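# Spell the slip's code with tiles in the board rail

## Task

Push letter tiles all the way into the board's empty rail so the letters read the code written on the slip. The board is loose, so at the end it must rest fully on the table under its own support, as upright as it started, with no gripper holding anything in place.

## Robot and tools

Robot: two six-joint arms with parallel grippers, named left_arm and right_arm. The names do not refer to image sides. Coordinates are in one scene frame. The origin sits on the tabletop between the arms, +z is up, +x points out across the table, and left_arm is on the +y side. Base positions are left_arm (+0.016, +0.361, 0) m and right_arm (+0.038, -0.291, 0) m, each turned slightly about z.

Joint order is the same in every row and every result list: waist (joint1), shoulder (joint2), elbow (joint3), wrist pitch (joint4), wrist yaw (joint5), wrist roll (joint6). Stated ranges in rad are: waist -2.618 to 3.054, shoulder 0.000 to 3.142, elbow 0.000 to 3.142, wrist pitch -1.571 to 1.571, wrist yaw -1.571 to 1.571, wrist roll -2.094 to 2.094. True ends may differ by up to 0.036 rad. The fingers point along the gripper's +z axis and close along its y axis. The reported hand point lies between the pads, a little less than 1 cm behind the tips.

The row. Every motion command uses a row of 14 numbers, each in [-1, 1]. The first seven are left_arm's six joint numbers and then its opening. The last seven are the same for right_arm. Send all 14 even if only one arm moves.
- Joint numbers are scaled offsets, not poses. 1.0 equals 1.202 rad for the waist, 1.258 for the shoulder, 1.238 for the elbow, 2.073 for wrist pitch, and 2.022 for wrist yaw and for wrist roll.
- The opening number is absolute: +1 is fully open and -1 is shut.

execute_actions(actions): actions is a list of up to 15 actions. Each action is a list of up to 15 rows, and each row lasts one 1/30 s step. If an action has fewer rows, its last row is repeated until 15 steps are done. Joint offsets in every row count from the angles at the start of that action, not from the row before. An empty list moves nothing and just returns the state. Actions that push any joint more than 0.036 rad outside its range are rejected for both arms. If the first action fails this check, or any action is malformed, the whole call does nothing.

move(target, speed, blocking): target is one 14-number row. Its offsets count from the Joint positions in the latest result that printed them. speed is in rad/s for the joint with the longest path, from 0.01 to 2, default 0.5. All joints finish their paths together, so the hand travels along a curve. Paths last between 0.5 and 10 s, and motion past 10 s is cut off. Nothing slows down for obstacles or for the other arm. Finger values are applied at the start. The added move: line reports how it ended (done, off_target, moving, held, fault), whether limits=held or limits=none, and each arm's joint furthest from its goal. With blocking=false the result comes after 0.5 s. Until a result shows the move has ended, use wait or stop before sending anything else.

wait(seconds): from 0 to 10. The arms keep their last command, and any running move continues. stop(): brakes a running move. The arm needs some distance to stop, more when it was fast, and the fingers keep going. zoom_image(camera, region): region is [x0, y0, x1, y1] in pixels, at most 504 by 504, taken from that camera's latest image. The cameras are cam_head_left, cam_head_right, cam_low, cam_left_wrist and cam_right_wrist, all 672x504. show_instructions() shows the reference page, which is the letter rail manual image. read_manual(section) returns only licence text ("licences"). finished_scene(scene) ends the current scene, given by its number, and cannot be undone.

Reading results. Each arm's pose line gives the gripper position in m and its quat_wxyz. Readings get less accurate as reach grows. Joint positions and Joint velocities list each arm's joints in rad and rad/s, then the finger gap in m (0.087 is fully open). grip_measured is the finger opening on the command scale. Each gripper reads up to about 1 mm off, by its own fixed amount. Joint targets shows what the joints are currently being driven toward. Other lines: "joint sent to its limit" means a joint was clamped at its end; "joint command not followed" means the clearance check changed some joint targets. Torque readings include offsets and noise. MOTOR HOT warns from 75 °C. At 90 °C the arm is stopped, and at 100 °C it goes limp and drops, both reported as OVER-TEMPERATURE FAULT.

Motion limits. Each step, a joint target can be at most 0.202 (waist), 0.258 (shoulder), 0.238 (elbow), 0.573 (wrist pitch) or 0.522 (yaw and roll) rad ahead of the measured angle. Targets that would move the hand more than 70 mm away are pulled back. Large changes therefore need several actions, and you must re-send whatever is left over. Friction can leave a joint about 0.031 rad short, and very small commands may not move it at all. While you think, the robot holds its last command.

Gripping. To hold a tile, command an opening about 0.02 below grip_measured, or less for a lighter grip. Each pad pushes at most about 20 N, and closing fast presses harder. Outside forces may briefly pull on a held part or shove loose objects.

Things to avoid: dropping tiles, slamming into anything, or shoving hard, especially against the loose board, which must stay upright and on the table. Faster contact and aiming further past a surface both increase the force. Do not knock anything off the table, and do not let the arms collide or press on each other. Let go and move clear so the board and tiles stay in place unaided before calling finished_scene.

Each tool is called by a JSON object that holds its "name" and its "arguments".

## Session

{"name": "show_instructions", "arguments": {}}

{"name": "execute_actions", "arguments": {"actions": []}}

Reference images for this scene: letter rail manual.

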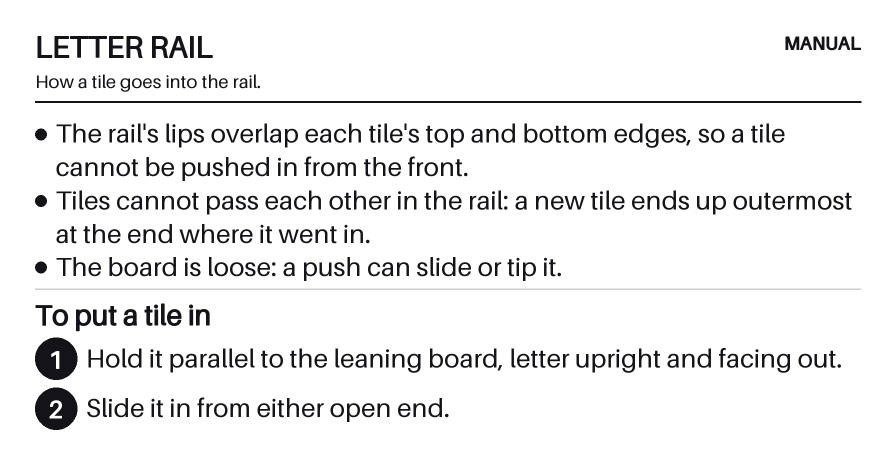

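Scene clock: 0.00 s.
left_arm: end_effector_position=(+0.0926, +0.6619, +0.3142) grip_measured=+1.000 end_effector_quat_wxyz=(-0.646, +0.730, -0.206, -0.078) | right_arm: end_effector_position=(+0.2749, -0.3664, +0.1383) grip_measured=+0.995 end_effector_quat_wxyz=(-0.130, +0.949, +0.220, +0.182)
Joint names: [waist, shoulder, elbow, wrist pitch, wrist yaw, wrist roll]
Joint positions: left_arm=[ 1.543  0.738  0.807 -0.223  0.066 -1.165  0.087] | right_arm=[-0.662  1.351  1.04  -1.285 -0.451  1.907  0.087]
Joint velocities: left_arm=[ 0.002  0.007  0.012 -0.007  0.007 -0.037  0.   ] | right_arm=[ 0.007  0.012 -0.012  0.022  0.051  0.066 -0.   ]
Joint torques (N m, as the arm reports them, + toward a larger angle): no reading
Motor temperatures (°C, as the motors report them): left_arm=[27 28 27 30 27 27] | right_arm=[27 29 30 28 25 25]
Joint targets: left_arm=[1.543 0.738 0.807 -0.223 0.066 -1.165] | right_arm=[-0.662 1.351 1.040 -1.285 -0.451 1.907]

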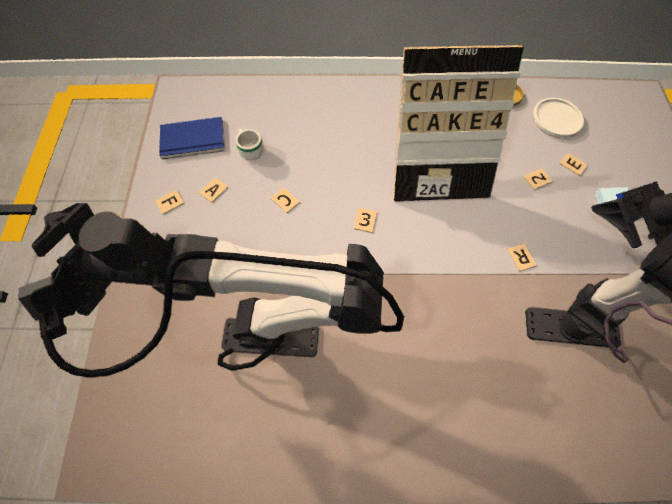

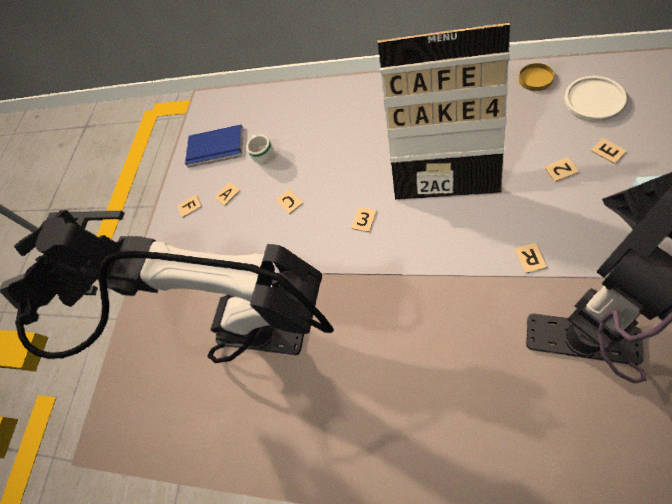

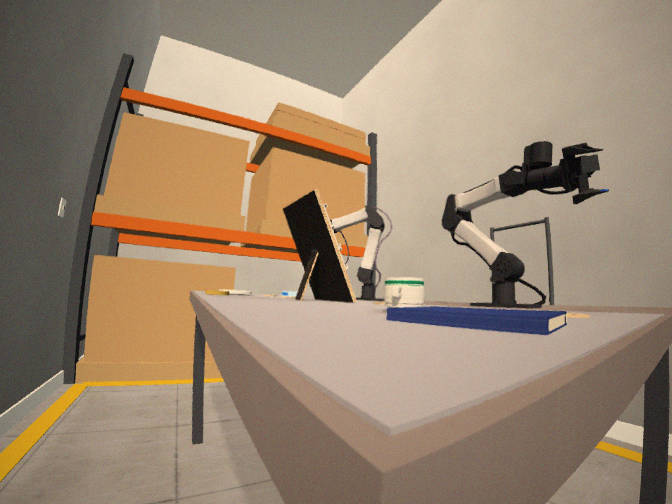

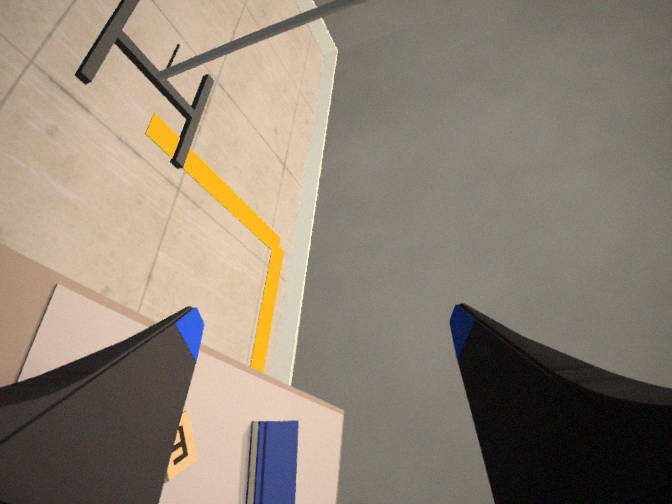

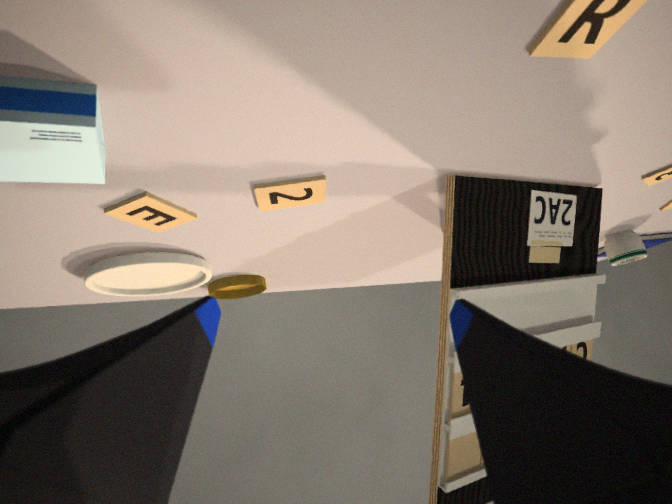

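{"name": "move", "arguments": {"target": [-1,0.22,0.186,-0.247,-0.038,0.579,0.5,0.64,-0.29,-0.03,0.275,0.229,-0.946,0.5], "speed": 1.5}}

Scene clock: 2.73 s.
left_arm: end_effector_position=(+0.2902, +0.4431, +0.2104) grip_measured=+0.500 end_effector_quat_wxyz=(+0.422, -0.131, +0.895, +0.061) | right_arm: end_effector_position=(+0.3247, -0.2946, +0.2112) grip_measured=+0.500 end_effector_quat_wxyz=(+0.427, +0.008, +0.904, -0.002)
Joint names: [waist, shoulder, elbow, wrist pitch, wrist yaw, wrist roll]
Joint positions: left_arm=[ 0.351  0.996  1.021 -0.714  0.001  0.     0.066] | right_arm=[ 0.098  1.001  1.026 -0.715 -0.001  0.003  0.066]
Joint velocities: left_arm=[-0.007 -0.002 -0.002 -0.066 -0.007  0.007 -0.   ] | right_arm=[-0.012  0.007  0.007 -0.037  0.081 -0.007 -0.   ]
Joint torques (N m, as the arm reports them, + toward a larger angle): left_arm=[-1.08 -0.83 10.92  1.84 -0.12 -0.1 ] | right_arm=[ 0.81 -4.07  5.9   1.63  0.14 -0.15]
Motor temperatures (°C, as the motors report them): left_arm=[27 28 28 31 27 27] | right_arm=[27 29 30 28 25 25]
Joint targets: left_arm=[0.341 1.014 1.038 -0.735 -0.011 0.006] | right_arm=[0.107 0.986 1.003 -0.714 0.012 -0.006]
move: off_target (left_arm, right_arm); limits=none; left_arm: farthest joint: the wrist pitch, 0.021 radians from its target (0.514 radians at the start); right_arm: farthest joint: the elbow, 0.024 radians from its target (0.037 radians at the start)

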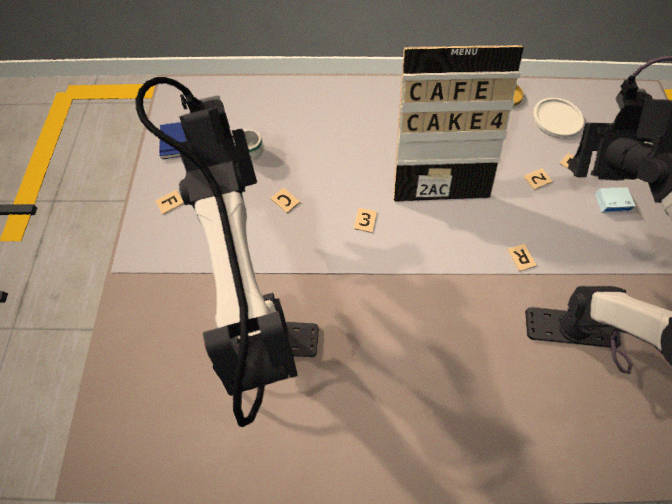

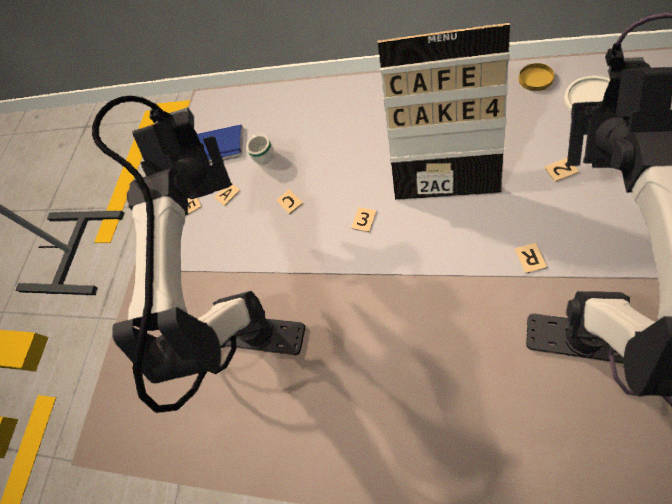

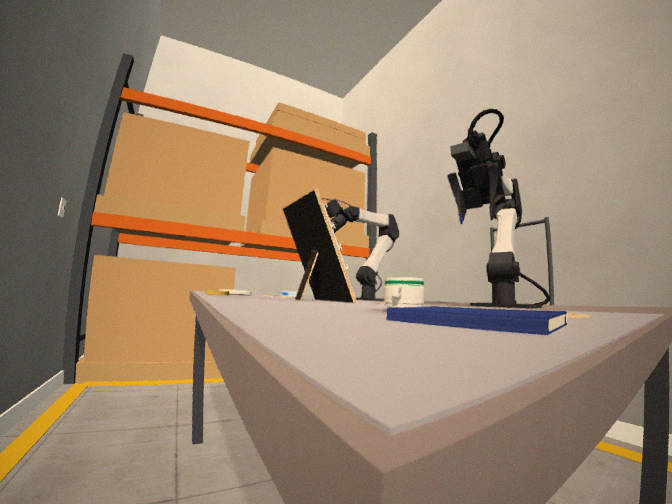

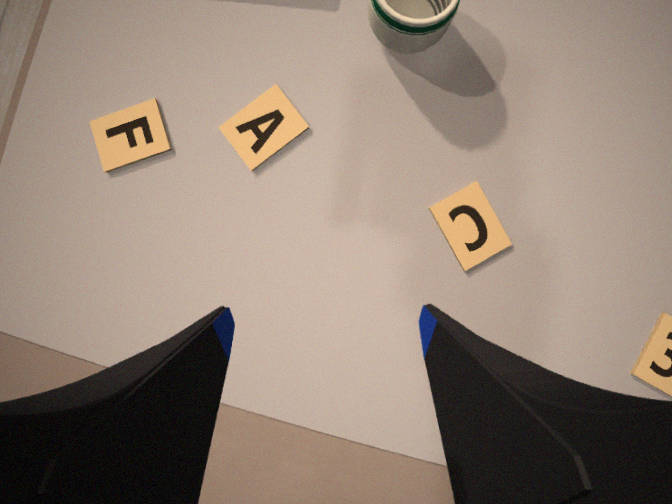

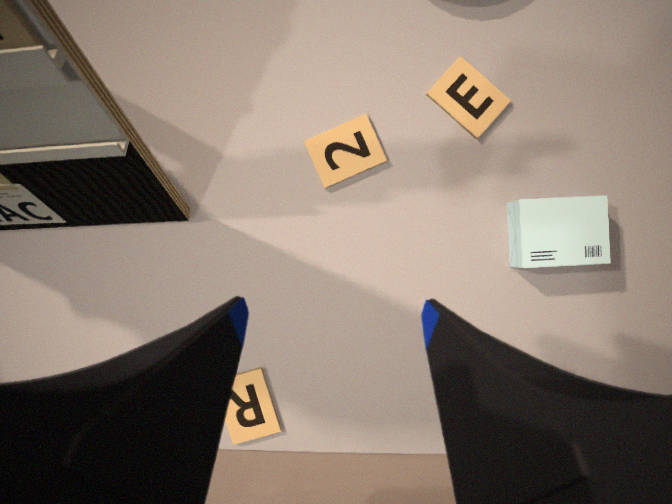

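{"name": "move", "arguments": {"target": [-0.375,0.655,0.147,-0.092,0,1,0.5,-0.104,0.905,0.543,-0.175,0,0.511,0.5], "speed": 1.5}}

Scene clock: 5.50 s.
left_arm: end_effector_position=(+0.3657, +0.3457, +0.0297) grip_measured=+0.500 end_effector_quat_wxyz=(+0.018, +0.883, +0.468, +0.024) | right_arm: end_effector_position=(+0.4398, -0.3078, +0.0379) grip_measured=+0.500 end_effector_quat_wxyz=(+0.029, +0.547, +0.837, +0.014)
Joint names: [waist, shoulder, elbow, wrist pitch, wrist yaw, wrist roll]
Joint positions: left_arm=[-0.092  1.802  1.185 -0.893  0.001  2.015  0.066] | right_arm=[-0.019  2.125  1.686 -1.066 -0.001  1.027  0.066]
Joint velocities: left_arm=[ 0.002 -0.022  0.007 -0.037  0.007 -0.139  0.001] | right_arm=[-0.017 -0.007  0.002 -0.022 -0.066 -0.022  0.   ]
Joint torques (N m, as the arm reports them, + toward a larger angle): left_arm=[-0.94 -7.24  9.25  0.4   0.07 -0.09] | right_arm=[ -1.05 -11.55   7.84   0.24   0.07  -0.01]
Motor temperatures (°C, as the motors report them): left_arm=[27 28 29 31 27 27] | right_arm=[27 30 30 28 25 25]
Joint targets: left_arm=[-0.100 1.820 1.203 -0.904 0.001 2.022] | right_arm=[-0.027 2.139 1.699 -1.078 -0.001 1.037]
move: done; limits=none; left_arm: farthest joint: the shoulder, 0.018 radians from its target (0.824 radians at the start); right_arm: farthest joint: the shoulder, 0.015 radians from its target (1.139 radians at the start)

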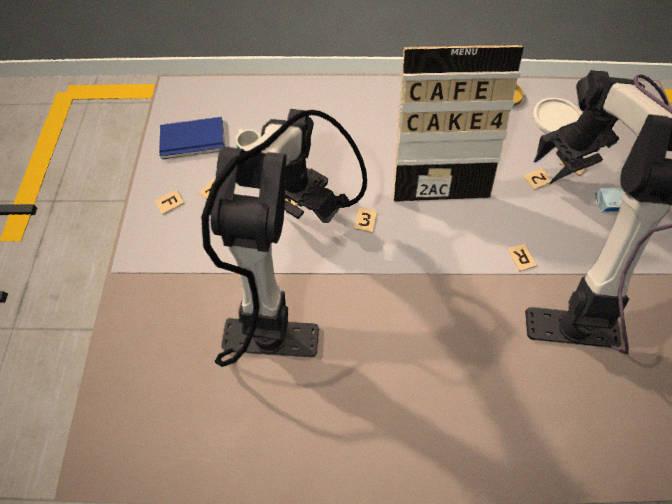

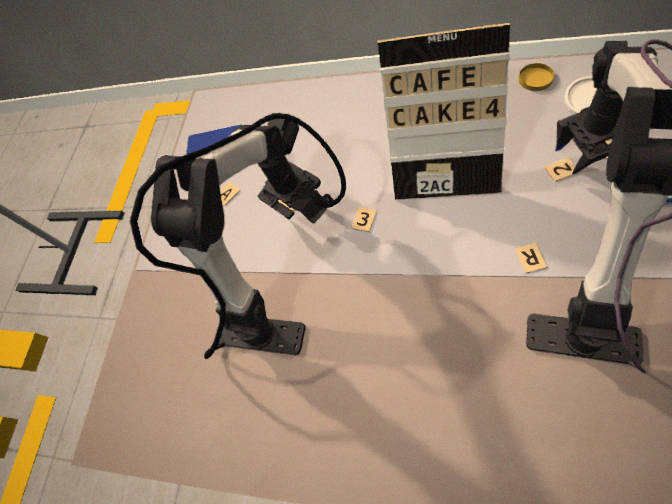

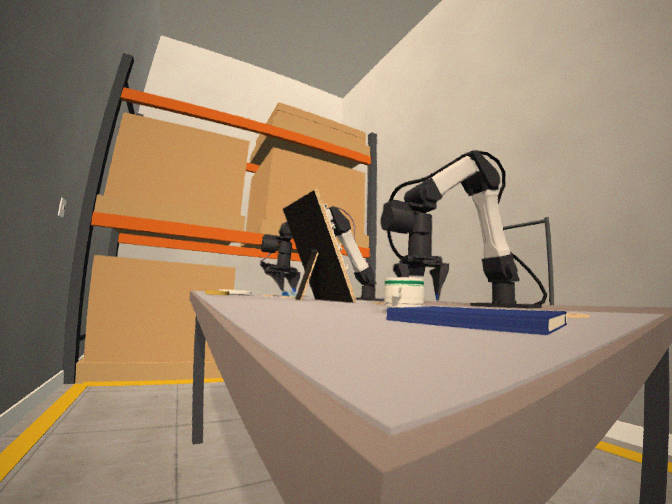

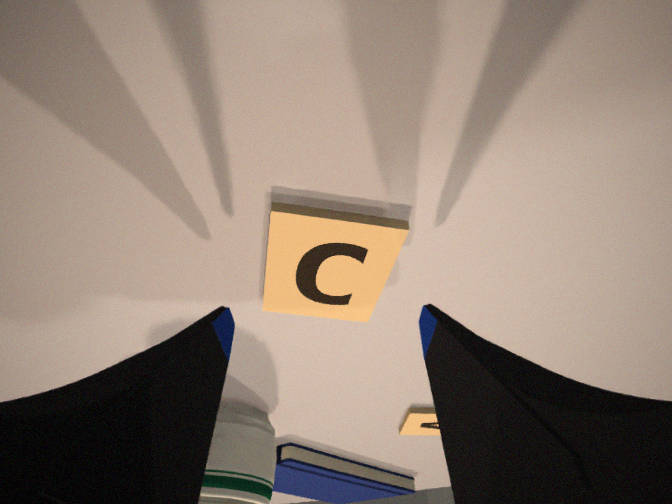

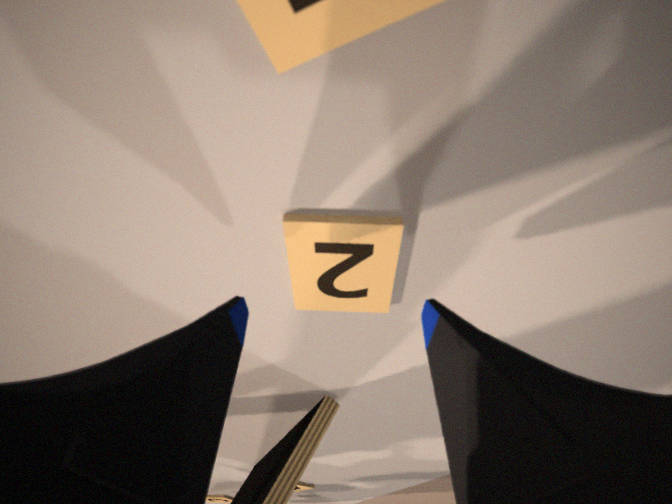

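{"name": "move", "arguments": {"target": [0.022,0.064,0,0.006,0,0.042,0.5,0.018,0.066,0,0,0,0,0.5], "speed": 0.17}}

Scene clock: 6.53 s.
left_arm: end_effector_position=(+0.3633, +0.3506, +0.0108) grip_measured=+0.500 end_effector_quat_wxyz=(+0.001, +0.895, +0.445, +0.002) | right_arm: end_effector_position=(+0.4344, -0.3014, +0.0135) grip_measured=+0.500 end_effector_quat_wxyz=(+0.000, +0.541, +0.841, +0.000)
Joint names: [waist, shoulder, elbow, wrist pitch, wrist yaw, wrist roll]
Joint positions: left_arm=[-0.076  1.86   1.185 -0.891  0.     2.083  0.066] | right_arm=[-0.005  2.189  1.686 -1.066 -0.001  1.027  0.066]
Joint velocities: left_arm=[ 0.007 -0.002 -0.002 -0.007 -0.007 -0.081  0.   ] | right_arm=[ 0.017 -0.007 -0.002  0.022 -0.022  0.051  0.001]
Joint torques (N m, as the arm reports them, + toward a larger angle): left_arm=[ 0.42 -7.16  7.22  0.49  0.07 -0.02] | right_arm=[  0.63 -11.54   6.38   0.22   0.09  -0.09]
Motor temperatures (°C, as the motors report them): left_arm=[27 28 29 31 27 27] | right_arm=[27 30 31 28 25 25]
Joint targets: left_arm=[-0.065 1.882 1.185 -0.881 0.001 2.094] | right_arm=[0.003 2.207 1.686 -1.066 -0.001 1.027]
joint sent to its limit (left arm) — the command would take the wrist roll past its upper limit, so that joint was sent only as far as its limit.
move: off_target (left_arm); limits=none; left_arm: farthest joint: the shoulder, 0.022 radians from its target (0.081 radians at the start); right_arm: farthest joint: the shoulder, 0.019 radians from its target (0.083 radians at the start)

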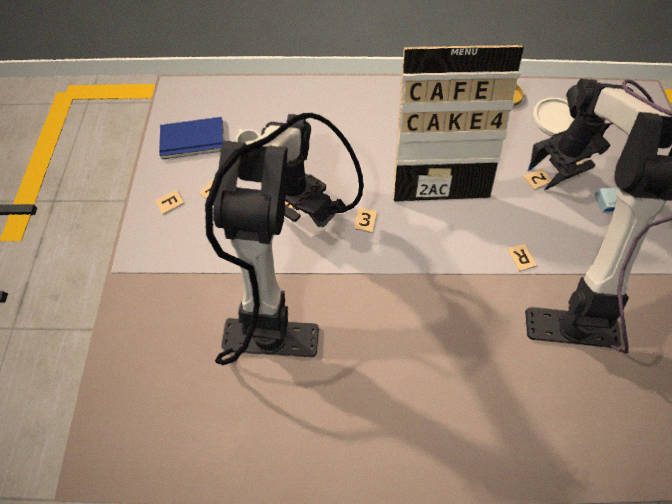

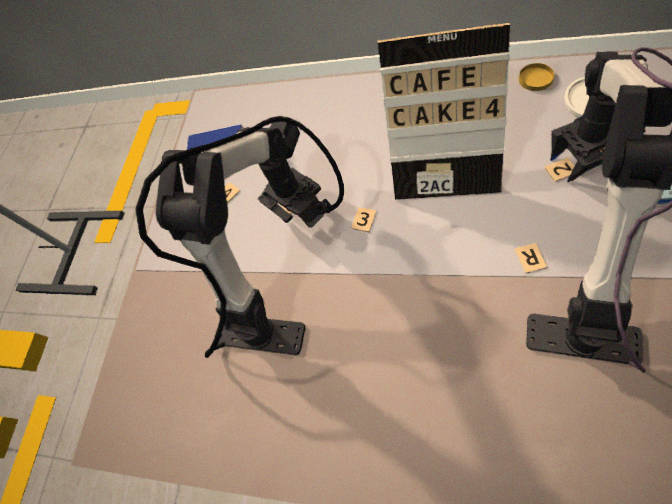

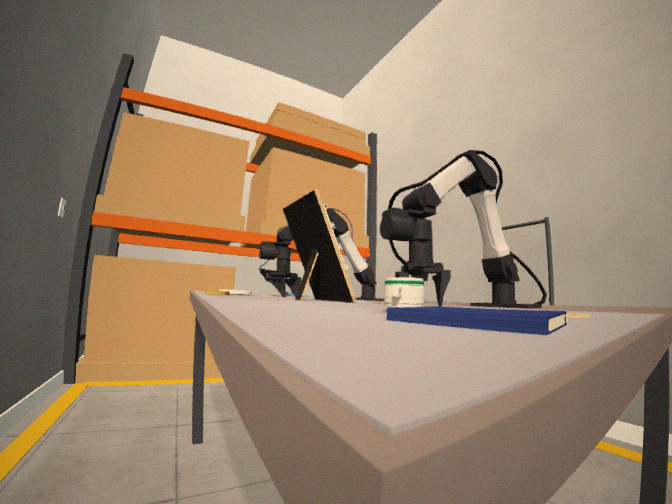

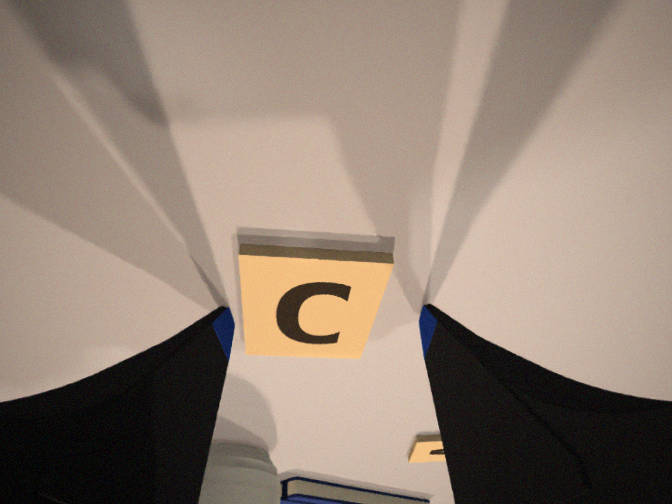

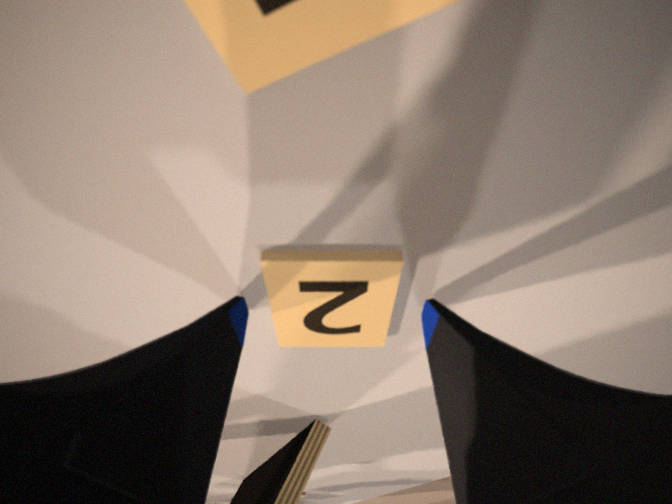

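{"name": "execute_actions", "arguments": {"actions": [[[0,0.022,0,0,0,0,0.5,0,0.02,0,0,0,0,0.5],[0,0.022,0,0,0,0,0.5,0,0.02,0,0,0,0,0.5],[0,0.022,0,0,0,0,0.5,0,0.02,0,0,0,0,0.5],[0,0.022,0,0,0,0,0.42,0,0.02,0,0,0,0,0.42],[0,0.02,0,0,0,0,0.35,0,0.02,0,0,0,0,0.35],[0,0.02,0,0,0,0,0.28,0,0.02,0,0,0,0,0.28],[0,0.01,0,0,0,0,0.22,0,0.01,0,0,0,0,0.22],[0,0.01,0,0,0,0,0.16,0,0.01,0,0,0,0,0.16],[0,0.01,0,0,0,0,0.1,0,0.01,0,0,0,0,0.1],[0,0.01,0,0,0,0,0.05,0,0.01,0,0,0,0,0.05],[0,0.01,0,0,0,0,0,0,0.01,0,0,0,0,0],[0,0.01,0,0,0,0,-0.08,0,0.01,0,0,0,0,-0.08]],[[0,0,0,0,0,0,-0.08,0,0,0,0,0,0,-0.08],[0,0,0,0,0,0,-0.08,0,0,0,0,0,0,-0.08],[0,-0.03,0,0,0,0,-0.08,0,-0.03,0,0,0,0,-0.08],[0,-0.05,0,0,0,0,-0.08,0,-0.05,0,0,0,0,-0.08],[0,-0.08,0,0,0,0,-0.08,0,-0.08,0,0,0,0,-0.08]]]}}

{"name": "zoom_image", "arguments": {"camera": "cam_low", "region": [260,170,440,310]}}

{"name": "zoom_image", "arguments": {"camera": "cam_head_left", "region": [370,30,570,230]}}

Scene clock: 7.70 s.
left_arm: end_effector_position=(+0.3732, +0.3492, +0.0450) grip_measured=-0.009 end_effector_quat_wxyz=(+0.032, +0.894, +0.444, +0.046) | right_arm: end_effector_position=(+0.4428, -0.3024, +0.0544) grip_measured=-0.028 end_effector_quat_wxyz=(+0.048, +0.541, +0.840, +0.024)
Joint names: [waist, shoulder, elbow, wrist pitch, wrist yaw, wrist roll]
Joint positions: left_arm=[-0.076  1.757  1.185 -0.887  0.001  2.083  0.043] | right_arm=[-0.005  2.081  1.686 -1.067 -0.001  1.027  0.042]
Joint velocities: left_arm=[-0.012 -0.017 -0.012 -0.051 -0.037  0.037  0.   ] | right_arm=[ 0.002 -0.022 -0.017 -0.037  0.007 -0.022 -0.003]
Joint torques (N m, as the arm reports them, + toward a larger angle): left_arm=[-0.34 -8.22  7.72  0.63  0.06 -0.15] | right_arm=[  0.01 -11.8    6.84   0.48   0.14  -0.09]
Motor temperatures (°C, as the motors report them): left_arm=[27 29 29 31 27 27] | right_arm=[27 31 31 28 25 25]
Joint targets: left_arm=[-0.076 1.759 1.185 -0.886 0.001 2.083] | right_arm=[-0.005 2.088 1.686 -1.066 -0.001 1.027]

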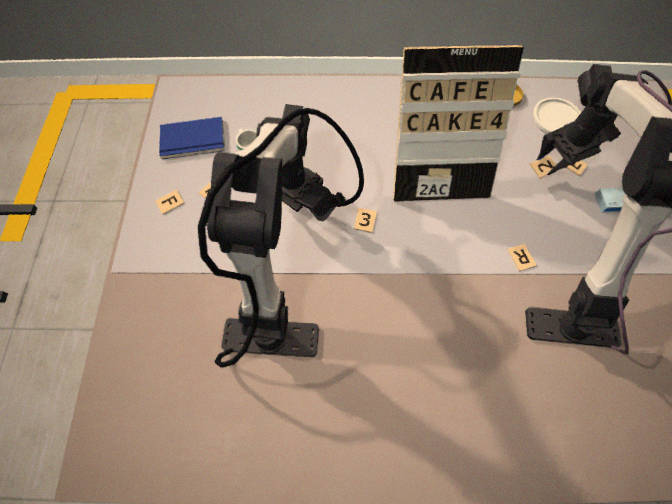

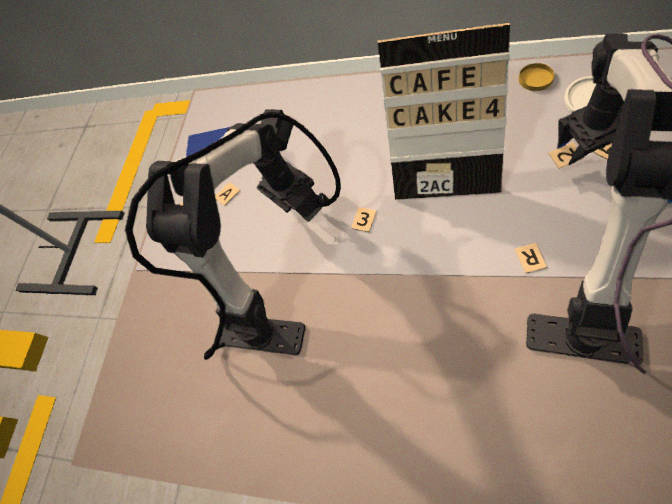

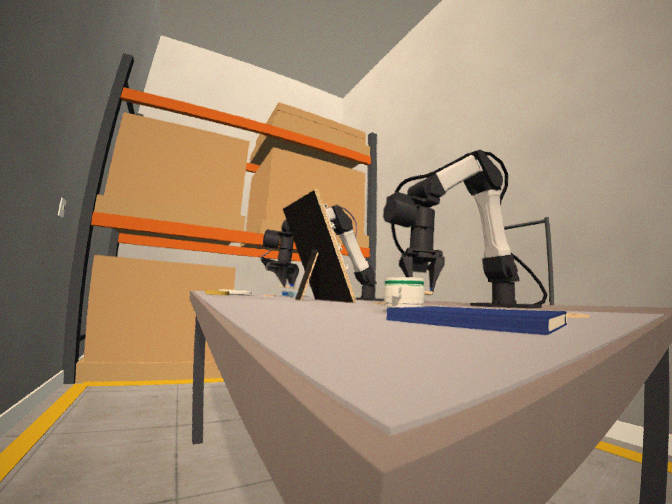

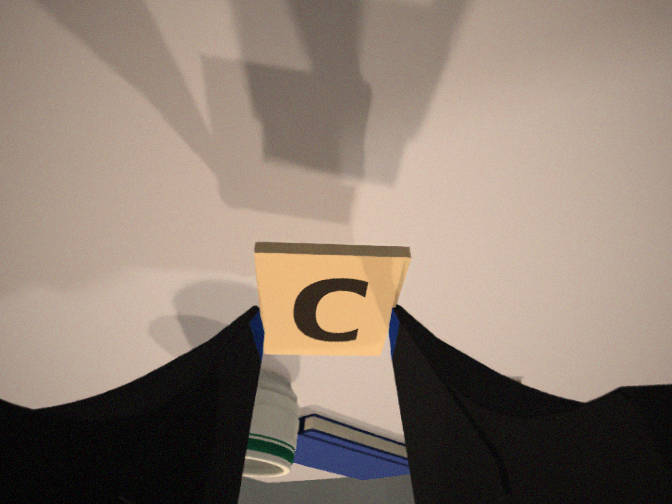

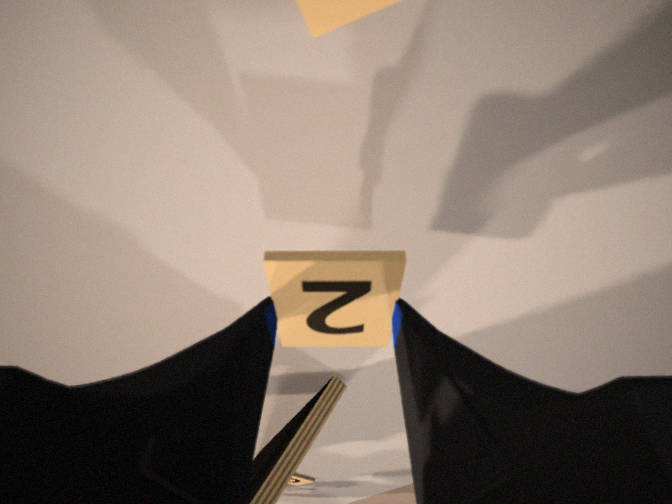

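Region (260, 170, 440, 310) of cam_low's 672x504 image, scaled by 2.800, with more detail than that image has.

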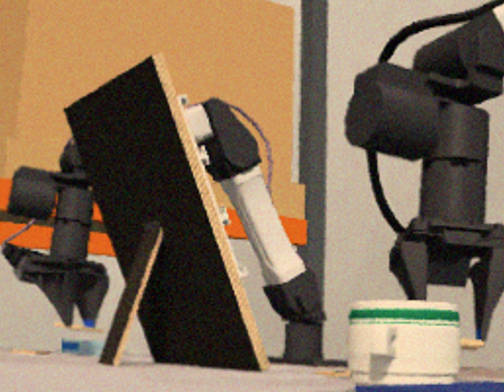

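Region (370, 30, 570, 230) of cam_head_left's 672x504 image, scaled by 2.520, with more detail than that image has.

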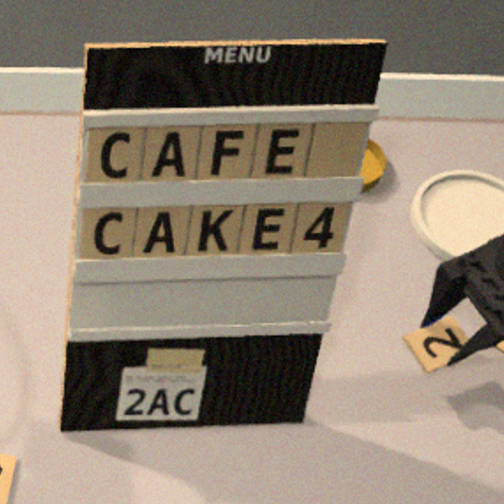

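{"name": "move", "arguments": {"target": [-0.3,-0.069,-0.078,0.3,-0.25,-0.8,-0.08,0.1,-0.72,-0.66,-0.07,0,-0.3,-0.08], "speed": 1.5}}

{"name": "move", "arguments": {"target": [-0.265,0,0,0.133,-0.14,-0.472,-0.08,1,0,0,0,0,-0.4,-0.08], "speed": 1.2}}

Scene clock: 10.37 s.
left_arm: end_effector_position=(+0.4236, +0.2581, +0.1076) grip_measured=-0.008 end_effector_quat_wxyz=(+0.352, +0.339, +0.843, +0.225) | right_arm: end_effector_position=(+0.1898, -0.2743, +0.0913) grip_measured=-0.028 end_effector_quat_wxyz=(+0.031, +0.216, +0.976, +0.007)
Joint names: [waist, shoulder, elbow, wrist pitch, wrist yaw, wrist roll]
Joint positions: left_arm=[-0.428  1.681  1.115 -0.266 -0.493  0.47   0.043] | right_arm=[ 0.106  1.192  0.888 -1.204 -0.001  0.43   0.042]
Joint velocities: left_arm=[-0.017  0.002 -0.017  0.022  0.037  0.022 -0.002] | right_arm=[-0.007 -0.002  0.002 -0.007  0.066  0.007 -0.   ]
Joint torques (N m, as the arm reports them, + toward a larger angle): left_arm=[-0.95 -9.68  6.41  1.84 -0.31 -0.25] | right_arm=[ 0.88 -4.93  4.96  0.3   0.05 -0.17]
Motor temperatures (°C, as the motors report them): left_arm=[27 29 29 31 27 27] | right_arm=[27 31 31 28 25 25]
Joint targets: left_arm=[-0.436 1.670 1.088 -0.265 -0.505 0.466] | right_arm=[0.115 1.176 0.869 -1.212 -0.001 0.421]
move: off_target (left_arm); limits=none; left_arm: farthest joint: the elbow, 0.027 radians from its target (0.096 radians at the start); right_arm: farthest joint: the elbow, 0.019 radians from its target (0.817 radians at the start)

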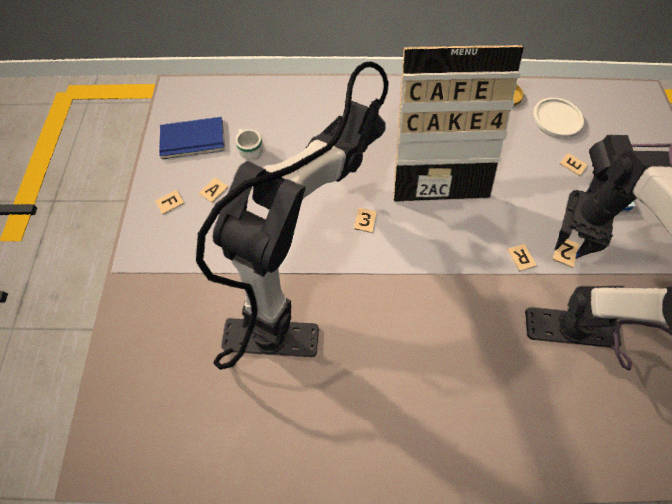

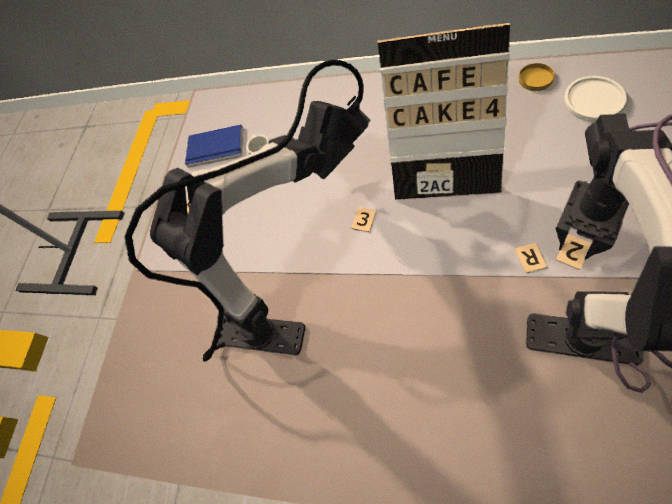

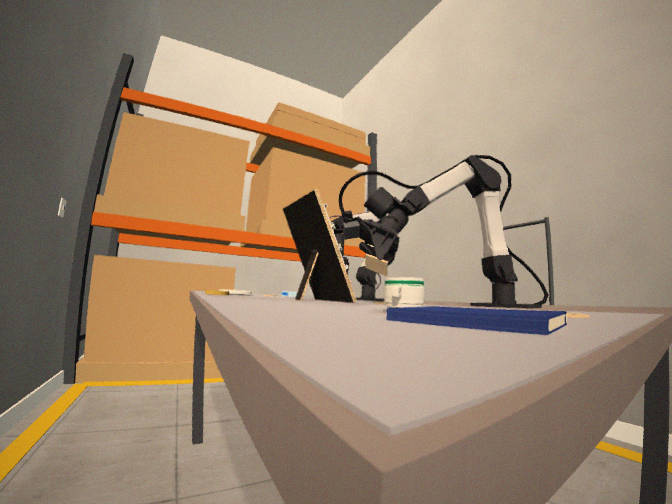

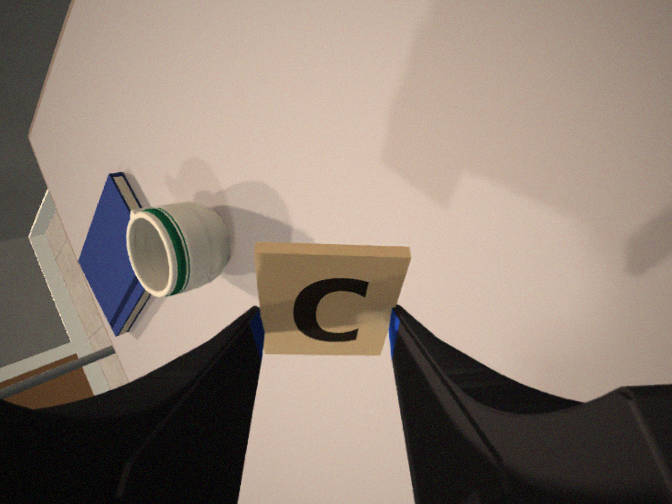

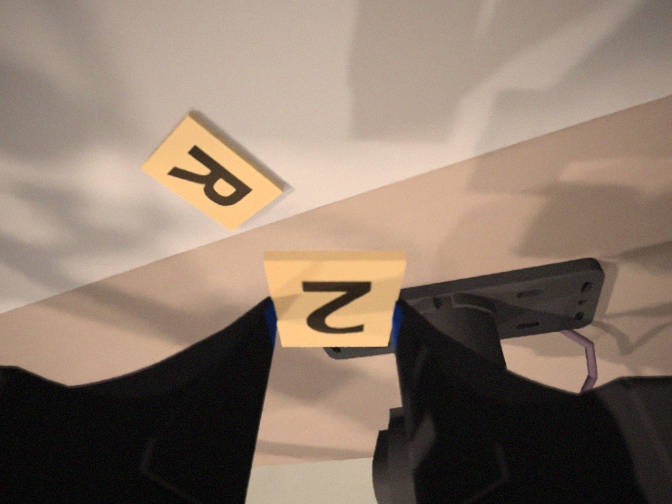

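Scene clock: 12.33 s.
left_arm: end_effector_position=(+0.4070, +0.1143, +0.1504) grip_measured=-0.008 end_effector_quat_wxyz=(+0.556, -0.049, +0.830, -0.005) | right_arm: end_effector_position=(+0.1082, -0.1565, +0.0912) grip_measured=-0.028 end_effector_quat_wxyz=(-0.029, +0.702, -0.712, -0.012)
Joint names: [waist, shoulder, elbow, wrist pitch, wrist yaw, wrist roll]
Joint positions: left_arm=[-0.739  1.681  1.115  0.008 -0.766 -0.478  0.043] | right_arm=[ 1.299  1.192  0.888 -1.204  0.    -0.369  0.043]
Joint velocities: left_arm=[-0.007 -0.022  0.012 -0.022  0.007  0.007  0.001] | right_arm=[-0.002 -0.002 -0.007 -0.066 -0.007  0.022 -0.   ]
Joint torques (N m, as the arm reports them, + toward a larger angle): left_arm=[-0.88 -8.87  9.16  1.99 -0.34 -0.22] | right_arm=[ 0.68 -3.11  6.66  0.39 -0.06 -0.19]
Motor temperatures (°C, as the motors report them): left_arm=[27 30 29 32 27 27] | right_arm=[27 31 31 28 25 25]
Joint targets: left_arm=[-0.746 1.681 1.115 0.010 -0.777 -0.484] | right_arm=[1.308 1.192 0.888 -1.204 -0.001 -0.379]
move: done; limits=none; left_arm: farthest joint: the wrist yaw, 0.010 radians from its target (0.283 radians at the start); right_arm: farthest joint: the wrist roll, 0.010 radians from its target (0.809 radians at the start)

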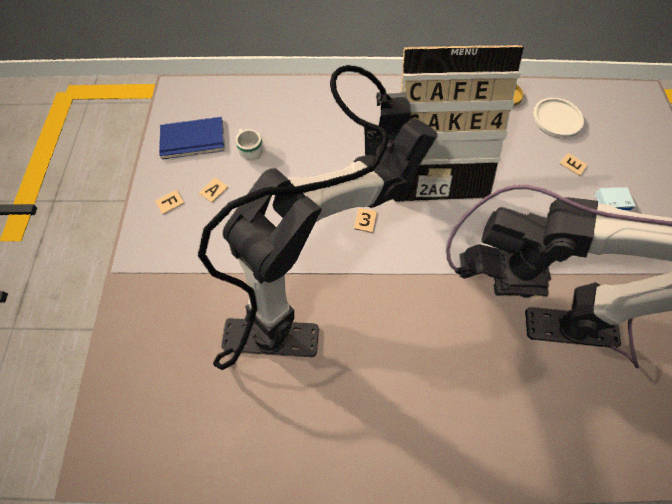

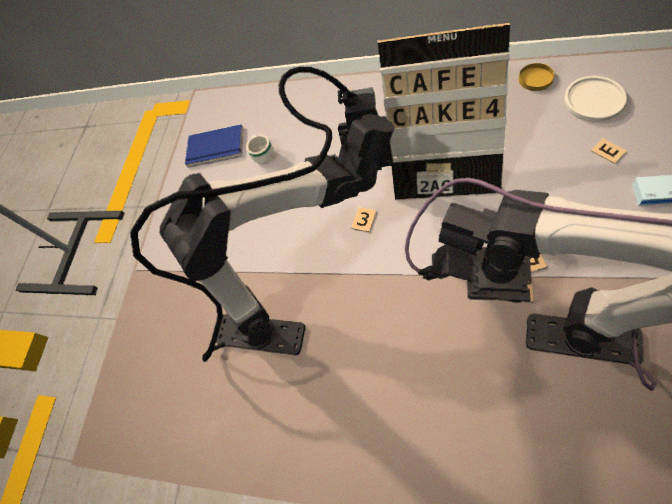

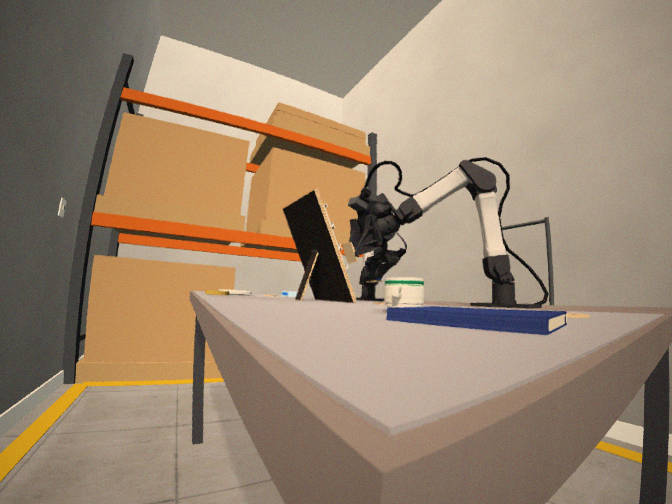

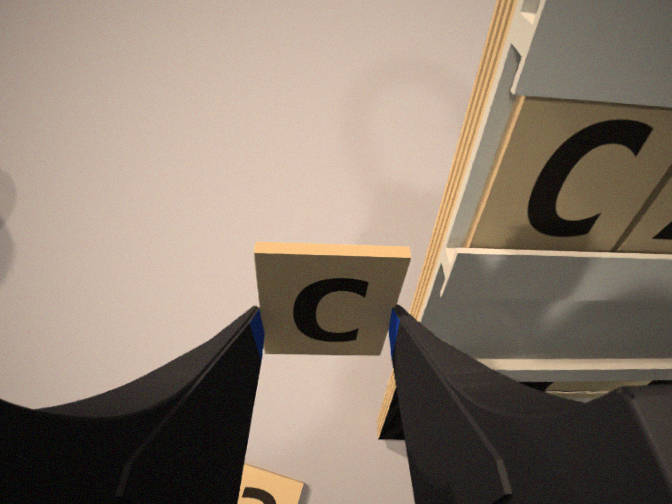

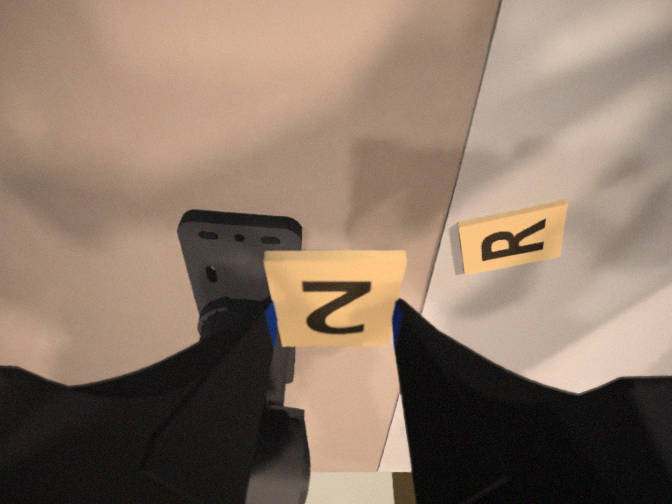

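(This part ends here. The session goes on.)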